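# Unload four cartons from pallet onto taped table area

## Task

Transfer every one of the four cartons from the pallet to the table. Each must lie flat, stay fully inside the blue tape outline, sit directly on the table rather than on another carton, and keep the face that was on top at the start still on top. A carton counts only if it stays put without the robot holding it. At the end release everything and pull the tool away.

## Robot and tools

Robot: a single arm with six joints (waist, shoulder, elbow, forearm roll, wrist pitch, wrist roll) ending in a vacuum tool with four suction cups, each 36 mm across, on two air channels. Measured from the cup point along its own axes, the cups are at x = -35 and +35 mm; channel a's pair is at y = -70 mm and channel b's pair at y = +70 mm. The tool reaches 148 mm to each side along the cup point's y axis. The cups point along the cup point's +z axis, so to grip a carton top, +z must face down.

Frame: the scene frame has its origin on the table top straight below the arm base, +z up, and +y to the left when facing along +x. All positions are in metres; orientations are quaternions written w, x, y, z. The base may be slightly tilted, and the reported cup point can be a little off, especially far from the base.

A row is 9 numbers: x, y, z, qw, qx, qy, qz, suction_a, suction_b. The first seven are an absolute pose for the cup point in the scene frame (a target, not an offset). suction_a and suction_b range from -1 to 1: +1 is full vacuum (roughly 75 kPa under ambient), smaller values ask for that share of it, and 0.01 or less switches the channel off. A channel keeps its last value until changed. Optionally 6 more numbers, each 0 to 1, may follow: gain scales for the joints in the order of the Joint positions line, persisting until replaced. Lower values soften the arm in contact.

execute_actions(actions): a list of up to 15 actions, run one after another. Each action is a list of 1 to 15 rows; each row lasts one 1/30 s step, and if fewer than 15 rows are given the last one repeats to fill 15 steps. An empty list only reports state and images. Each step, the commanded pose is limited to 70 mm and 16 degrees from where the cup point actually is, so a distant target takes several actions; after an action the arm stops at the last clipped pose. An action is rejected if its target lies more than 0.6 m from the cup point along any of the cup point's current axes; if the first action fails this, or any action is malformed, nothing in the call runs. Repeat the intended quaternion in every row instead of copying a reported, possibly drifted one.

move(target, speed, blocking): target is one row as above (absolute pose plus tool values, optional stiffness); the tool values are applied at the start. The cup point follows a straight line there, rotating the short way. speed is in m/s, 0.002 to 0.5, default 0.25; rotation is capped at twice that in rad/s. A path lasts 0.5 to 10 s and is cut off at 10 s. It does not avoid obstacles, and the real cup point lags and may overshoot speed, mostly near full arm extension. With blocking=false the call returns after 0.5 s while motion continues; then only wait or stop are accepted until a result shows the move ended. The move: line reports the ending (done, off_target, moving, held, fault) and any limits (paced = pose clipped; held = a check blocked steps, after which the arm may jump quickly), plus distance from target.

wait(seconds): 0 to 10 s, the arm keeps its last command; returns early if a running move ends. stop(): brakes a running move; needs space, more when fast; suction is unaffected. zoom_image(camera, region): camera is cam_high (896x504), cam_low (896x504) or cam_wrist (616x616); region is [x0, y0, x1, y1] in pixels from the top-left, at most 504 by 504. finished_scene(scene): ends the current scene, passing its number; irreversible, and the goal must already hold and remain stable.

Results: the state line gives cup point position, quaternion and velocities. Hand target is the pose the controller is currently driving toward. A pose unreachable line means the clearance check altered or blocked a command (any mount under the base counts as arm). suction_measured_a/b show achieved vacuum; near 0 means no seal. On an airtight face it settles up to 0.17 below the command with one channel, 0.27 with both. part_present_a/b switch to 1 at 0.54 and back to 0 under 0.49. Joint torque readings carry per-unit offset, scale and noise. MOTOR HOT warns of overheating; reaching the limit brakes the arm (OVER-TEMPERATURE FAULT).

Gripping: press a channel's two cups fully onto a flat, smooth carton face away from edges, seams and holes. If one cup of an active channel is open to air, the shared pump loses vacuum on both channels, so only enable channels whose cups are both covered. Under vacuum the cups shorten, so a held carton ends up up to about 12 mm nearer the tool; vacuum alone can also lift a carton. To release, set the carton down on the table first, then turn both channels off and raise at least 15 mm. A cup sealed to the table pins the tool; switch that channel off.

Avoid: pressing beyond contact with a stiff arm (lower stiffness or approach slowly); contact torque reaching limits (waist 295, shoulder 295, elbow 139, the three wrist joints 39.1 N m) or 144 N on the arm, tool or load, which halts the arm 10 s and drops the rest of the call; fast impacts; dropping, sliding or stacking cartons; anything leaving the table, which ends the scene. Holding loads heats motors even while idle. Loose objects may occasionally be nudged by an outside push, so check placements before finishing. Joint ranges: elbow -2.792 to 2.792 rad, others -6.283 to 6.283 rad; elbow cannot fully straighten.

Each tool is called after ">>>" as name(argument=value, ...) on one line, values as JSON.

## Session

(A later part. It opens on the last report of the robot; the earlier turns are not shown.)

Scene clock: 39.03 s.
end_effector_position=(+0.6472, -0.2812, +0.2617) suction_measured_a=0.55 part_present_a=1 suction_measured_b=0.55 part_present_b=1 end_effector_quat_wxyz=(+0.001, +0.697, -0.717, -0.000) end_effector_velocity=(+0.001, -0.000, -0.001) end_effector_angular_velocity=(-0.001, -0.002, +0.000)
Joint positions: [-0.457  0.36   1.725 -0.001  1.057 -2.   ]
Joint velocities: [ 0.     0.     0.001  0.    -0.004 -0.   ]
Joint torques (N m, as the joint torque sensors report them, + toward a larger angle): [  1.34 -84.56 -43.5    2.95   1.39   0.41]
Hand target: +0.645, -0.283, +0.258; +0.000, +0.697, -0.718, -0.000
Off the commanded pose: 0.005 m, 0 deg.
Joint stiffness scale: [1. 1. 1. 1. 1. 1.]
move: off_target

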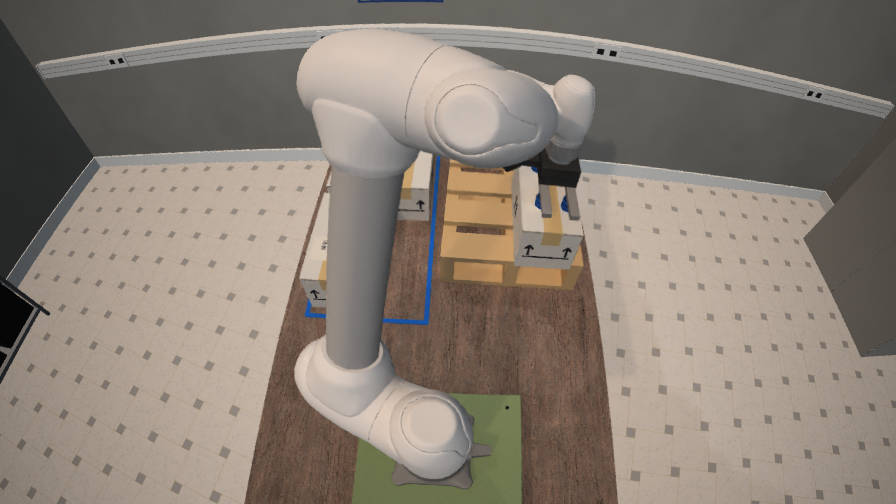

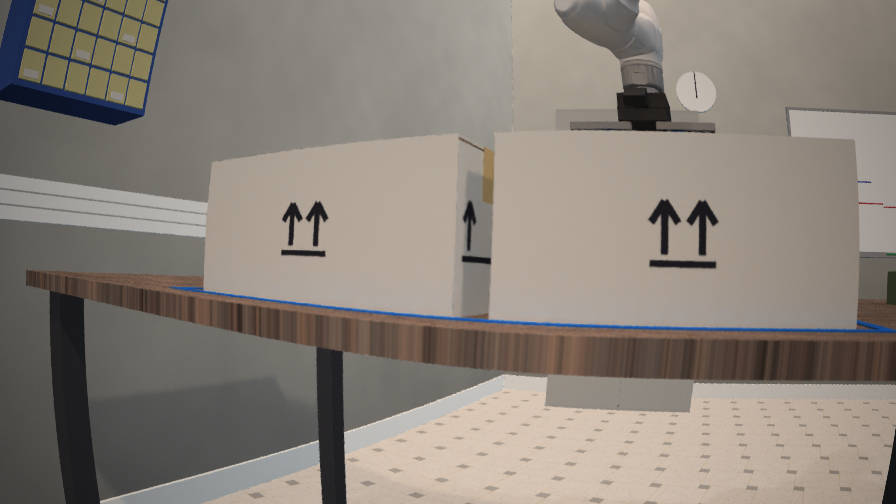

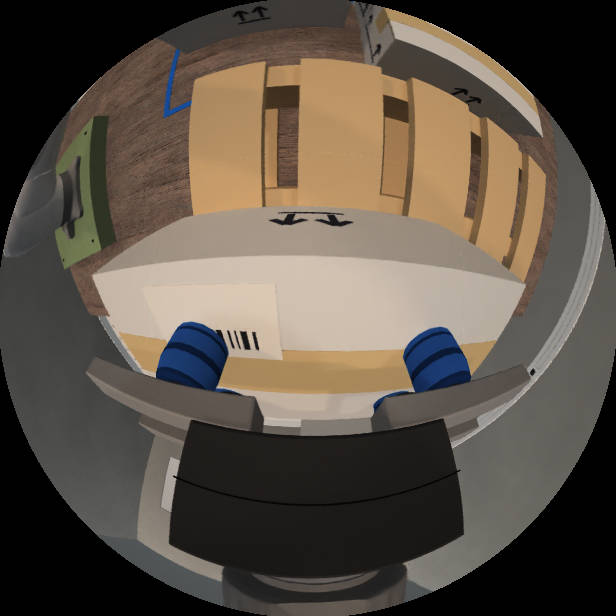

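>>> move(target=[0.62,-0.275,0.31,0,0.6965,-0.7175,0,1,1], speed=0.06)

>>> move(target=[0.555,0.112,0.31,0,0.7071,-0.7071,0,1,1])

>>> move(target=[0.555,0.128,0.15,0,0.7071,-0.7071,0,1,1], speed=0.12)

>>> move(target=[0.555,0.130,0.131,0,0.7071,-0.7071,0,1,1], speed=0.02)

>>> execute_actions(actions=[[[0.558,0.128,0.142,0,0.7071,-0.7071,0,0,0]]])

>>> move(target=[0.56,0.09,0.35,0,0.7071,-0.7071,0,0,0])

Scene clock: 40.87 s.
end_effector_position=(+0.6264, -0.2755, +0.3126) suction_measured_a=0.74 part_present_a=1 suction_measured_b=0.74 part_present_b=1 end_effector_quat_wxyz=(-0.002, +0.697, -0.717, +0.007) end_effector_velocity=(-0.001, +0.001, -0.001) end_effector_angular_velocity=(+0.002, +0.004, +0.001)
Joint positions: [-0.463  0.285  1.727 -0.001  1.115 -2.006]
Joint velocities: [ 0.001  0.001  0.001 -0.     0.002 -0.   ]
Joint torques (N m, as the joint torque sensors report them, + toward a larger angle): [  1.61 -91.87 -51.88   3.89   0.43   0.14]
Hand target: +0.620, -0.275, +0.310; -0.000, +0.696, -0.718, +0.000
Off the commanded pose: 0.007 m, 1 deg.
Joint stiffness scale: [1. 1. 1. 1. 1. 1.]
move: off_target

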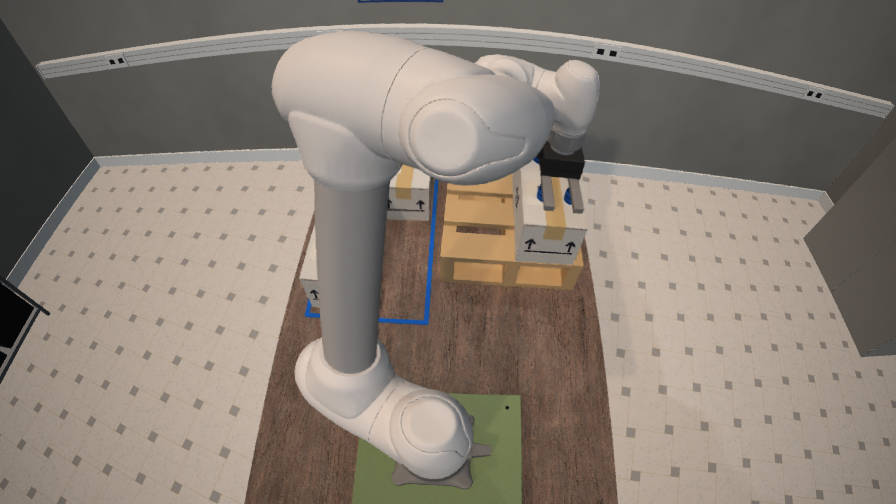

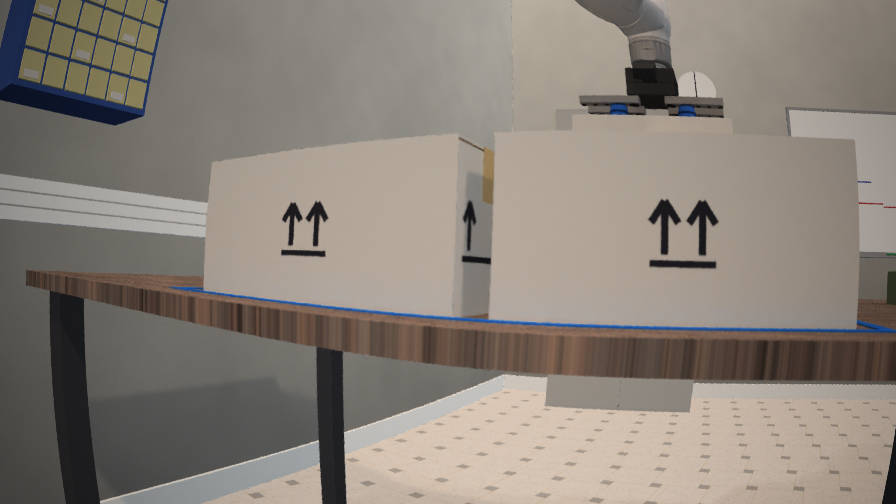

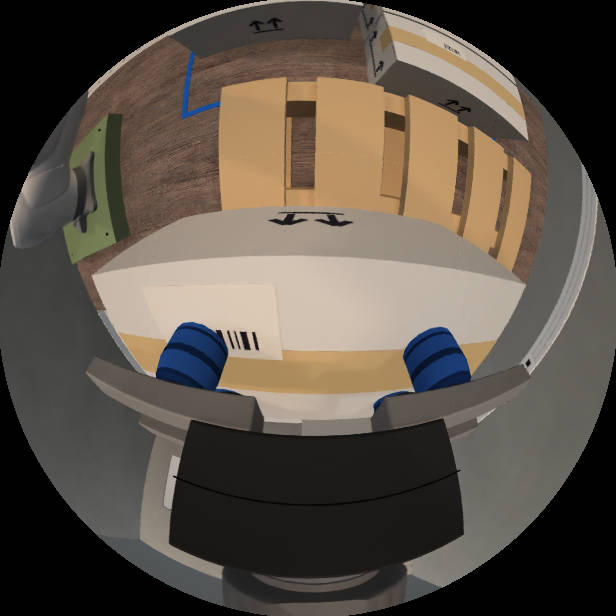

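Scene clock: 42.93 s.
end_effector_position=(+0.5564, +0.1094, +0.3127) suction_measured_a=0.74 part_present_a=1 suction_measured_b=0.74 part_present_b=1 end_effector_quat_wxyz=(+0.001, +0.707, -0.707, +0.000) end_effector_velocity=(+0.000, +0.000, +0.000) end_effector_angular_velocity=(+0.000, -0.001, -0.002)
Joint positions: [ 0.135  0.115  1.938 -0.001  1.089 -1.437]
Joint velocities: [ 0.001 -0.    -0.    -0.    -0.001  0.003]
Joint torques (N m, as the joint torque sensors report them, + toward a larger angle): [  3.06 -67.48 -51.12   3.71   0.67   0.45]
Hand target: +0.555, +0.112, +0.310; -0.000, +0.707, -0.707, +0.000
Off the commanded pose: 0.004 m, 0 deg.
Joint stiffness scale: [1. 1. 1. 1. 1. 1.]
move: off_target

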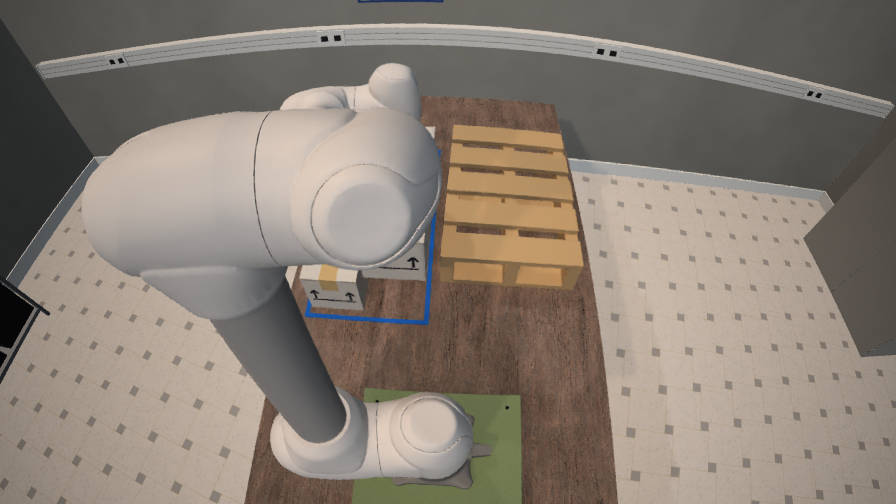

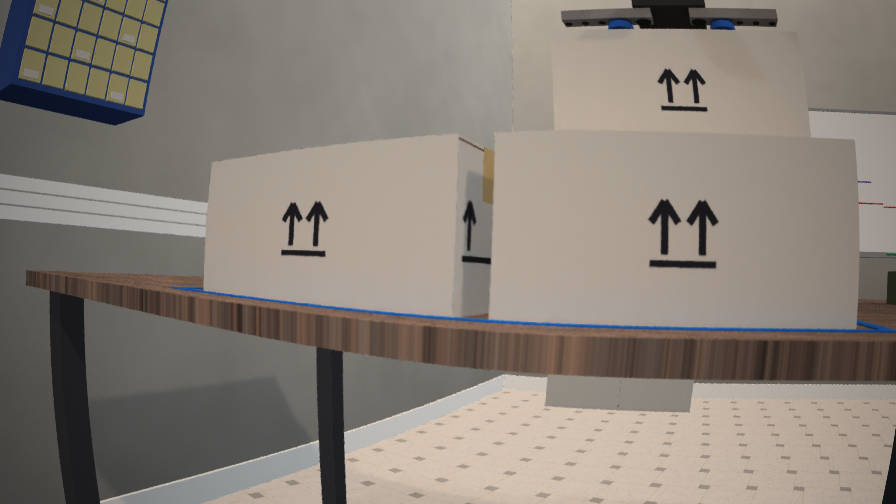

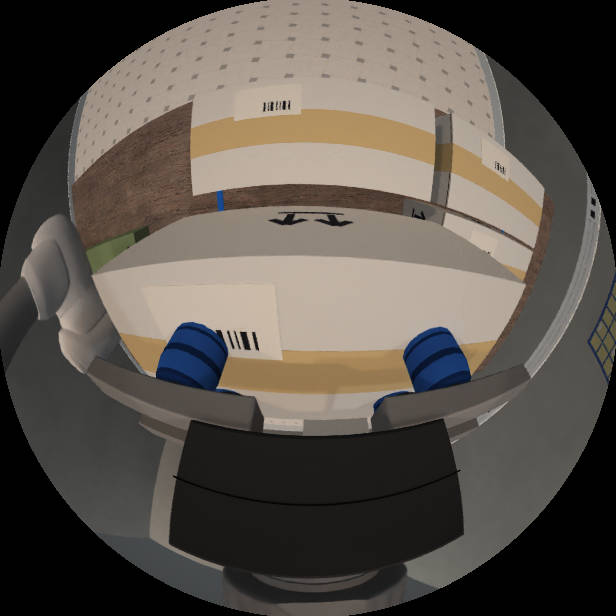

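Scene clock: 44.67 s.
end_effector_position=(+0.5575, +0.1258, +0.1537) suction_measured_a=0.74 part_present_a=1 suction_measured_b=0.74 part_present_b=1 end_effector_quat_wxyz=(+0.001, +0.707, -0.707, +0.000) end_effector_velocity=(+0.001, +0.000, +0.000) end_effector_angular_velocity=(+0.001, -0.005, -0.001)
Joint positions: [ 0.163  0.289  2.071 -0.001  0.783 -1.409]
Joint velocities: [-0.    -0.     0.     0.    -0.005  0.001]
Joint torques (N m, as the joint torque sensors report them, + toward a larger angle): [  0.03 -80.11 -39.89   2.9    0.6    0.42]
Hand target: +0.555, +0.128, +0.150; -0.000, +0.707, -0.707, -0.000
Off the commanded pose: 0.005 m, 0 deg.
Joint stiffness scale: [1. 1. 1. 1. 1. 1.]
move: off_target

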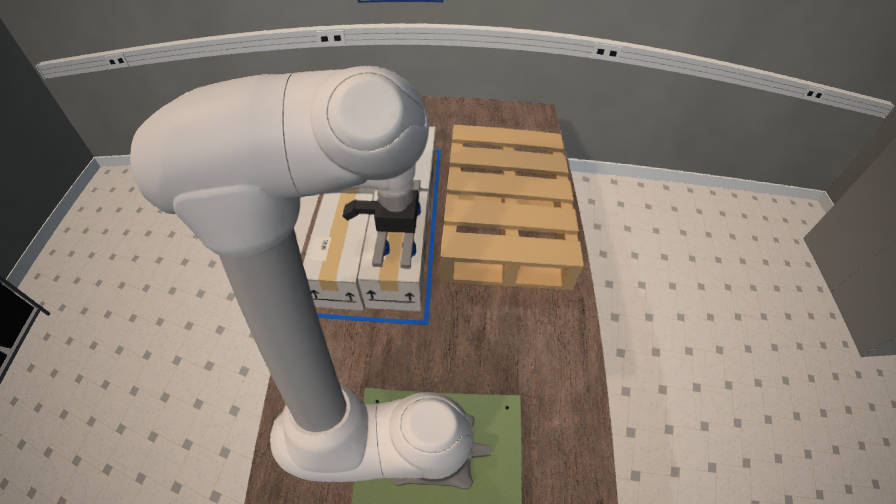

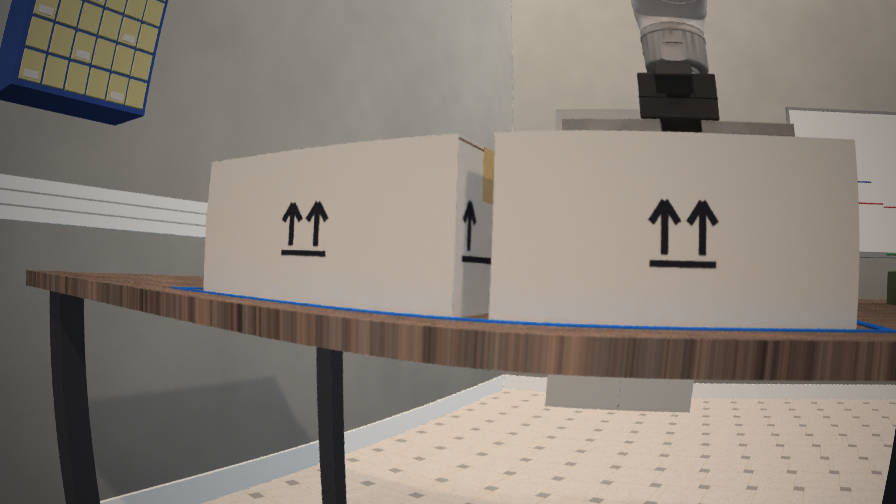

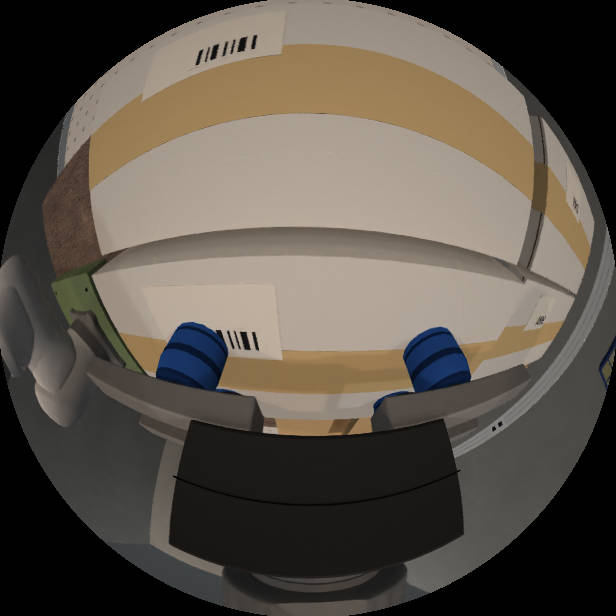

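Scene clock: 46.07 s.
end_effector_position=(+0.5586, +0.1277, +0.1373) suction_measured_a=0.74 part_present_a=1 suction_measured_b=0.74 part_present_b=1 end_effector_quat_wxyz=(-0.000, +0.707, -0.707, +0.001) end_effector_velocity=(+0.000, -0.000, +0.000) end_effector_angular_velocity=(+0.000, -0.000, -0.001)
Joint positions: [ 0.166  0.312  2.079 -0.001  0.749 -1.405]
Joint velocities: [-0.001 -0.    -0.001  0.     0.001  0.   ]
Joint torques (N m, as the joint torque sensors report them, + toward a larger angle): [  7.2  -62.8  -33.98   4.07  -2.03   0.85]
Hand target: +0.555, +0.130, +0.131; +0.000, +0.707, -0.707, -0.000
Off the commanded pose: 0.008 m, 0 deg.
Joint stiffness scale: [1. 1. 1. 1. 1. 1.]
move: off_target

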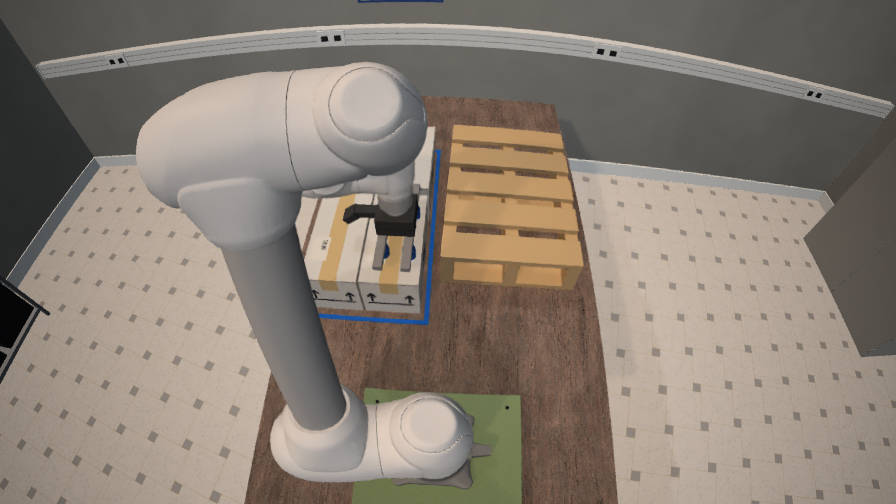

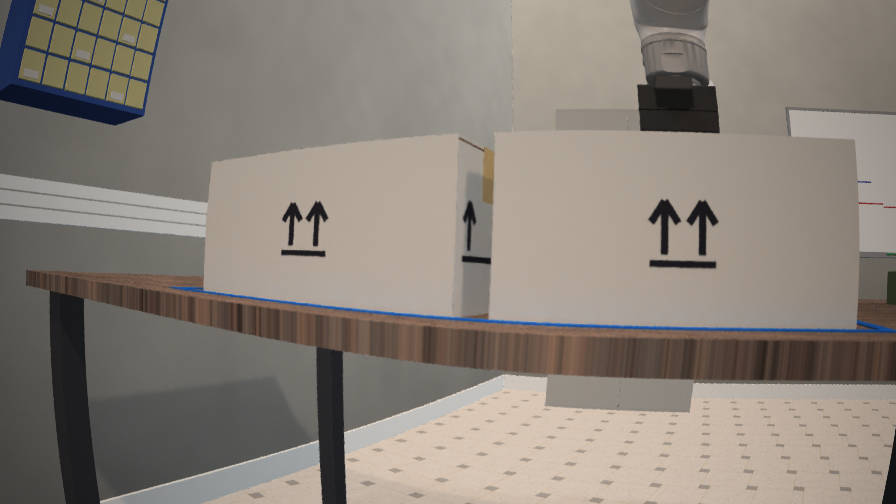

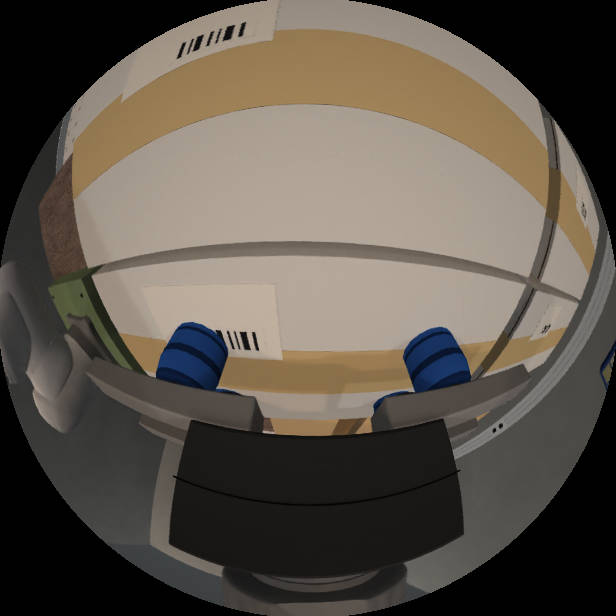

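Scene clock: 46.57 s.
end_effector_position=(+0.5589, +0.1277, +0.1430) suction_measured_a=0.00 part_present_a=0 suction_measured_b=0.00 part_present_b=0 end_effector_quat_wxyz=(-0.003, +0.707, -0.707, +0.003) end_effector_velocity=(+0.000, +0.001, +0.001) end_effector_angular_velocity=(+0.000, -0.001, +0.001)
Joint positions: [ 0.166  0.303  2.078 -0.001  0.753 -1.405]
Joint velocities: [ 0.001 -0.001 -0.001  0.     0.    -0.   ]
Joint torques (N m, as the joint torque sensors report them, + toward a larger angle): [  0.2  -47.28 -23.48   2.52  -1.27   0.23]
Hand target: +0.558, +0.128, +0.142; -0.000, +0.707, -0.707, +0.000
Off the commanded pose: 0.001 m, 0 deg.
Joint stiffness scale: [1. 1. 1. 1. 1. 1.]

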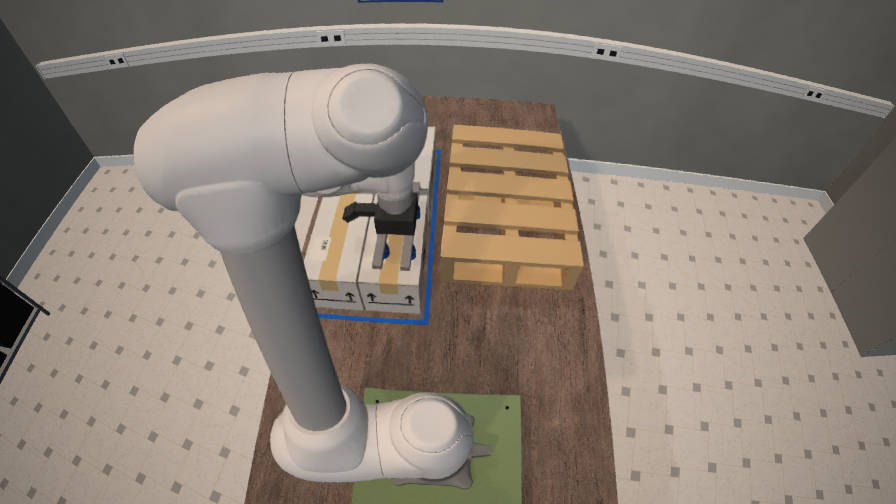

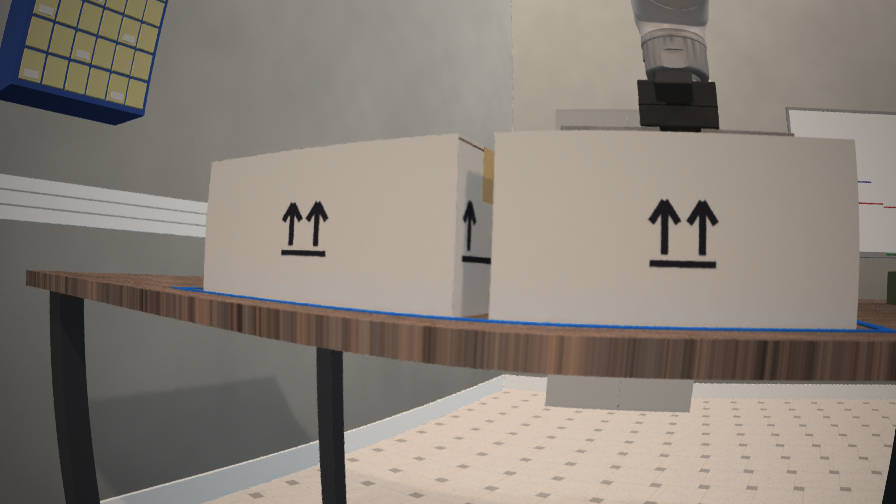

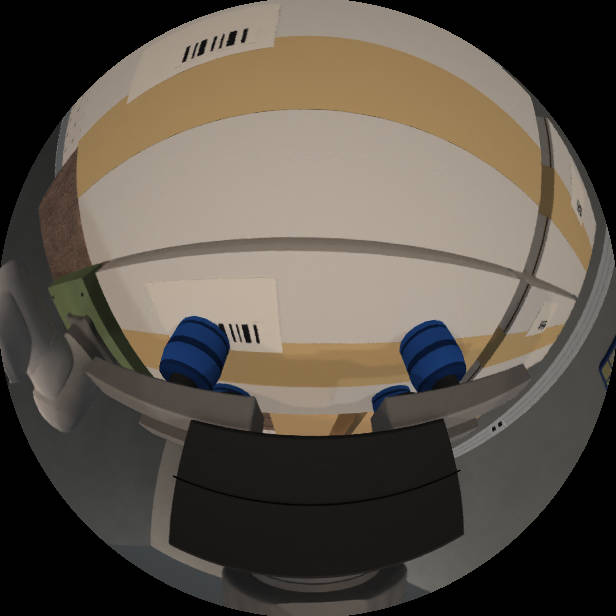

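Scene clock: 47.87 s.
end_effector_position=(+0.5591, +0.0920, +0.3456) suction_measured_a=0.00 part_present_a=0 suction_measured_b=0.00 part_present_b=0 end_effector_quat_wxyz=(-0.000, +0.707, -0.707, +0.001) end_effector_velocity=(-0.001, +0.001, -0.000) end_effector_angular_velocity=(-0.000, +0.003, +0.002)
Joint positions: [ 0.104  0.089  1.903 -0.001  1.149 -1.468]
Joint velocities: [ 0.001  0.001 -0.    -0.     0.003 -0.001]
Joint torques (N m, as the joint torque sensors report them, + toward a larger angle): [  2.92 -54.63 -42.3    3.71  -0.02   0.36]
Hand target: +0.560, +0.090, +0.350; +0.000, +0.707, -0.707, +0.000
Off the commanded pose: 0.005 m, 0 deg.
Joint stiffness scale: [1. 1. 1. 1. 1. 1.]
move: off_target

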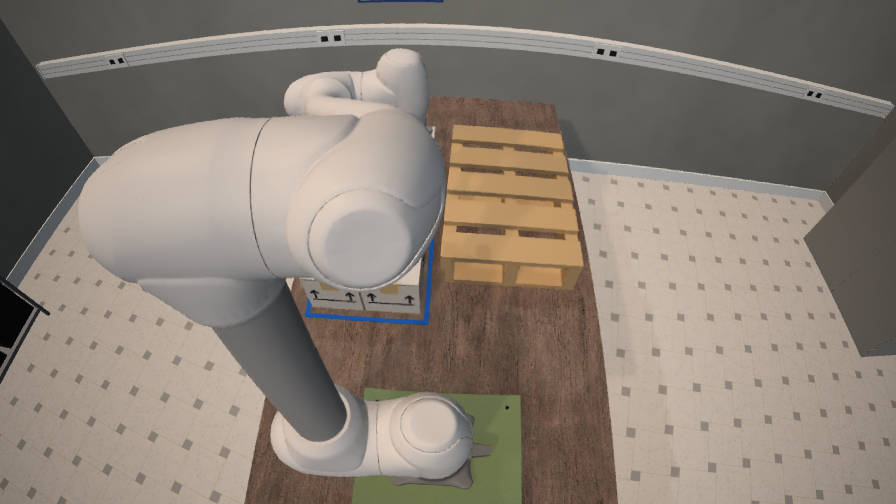

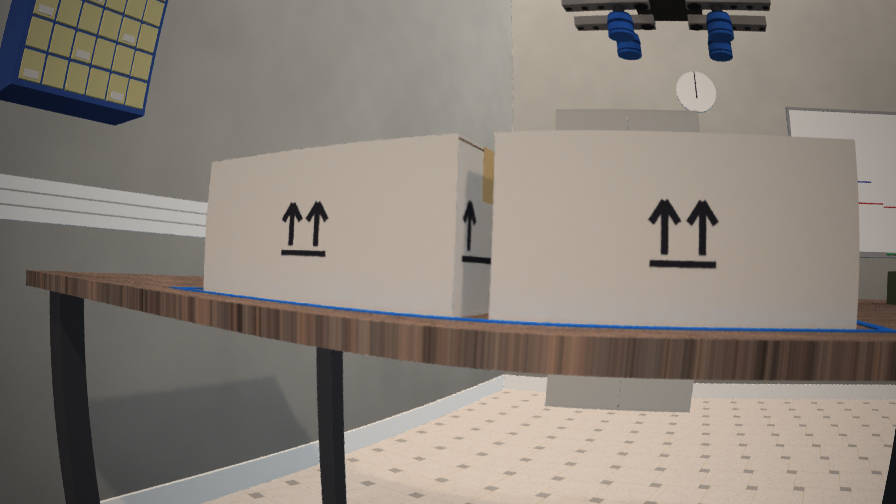

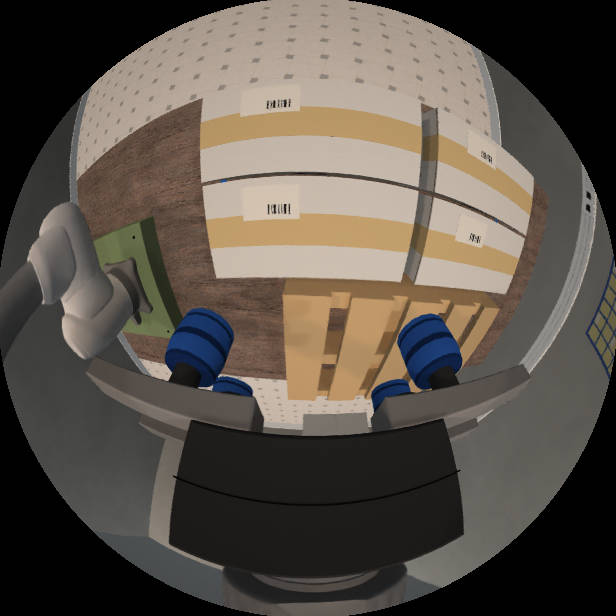

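>>> finished_scene(scene=2)

The scene is finished: the task was done.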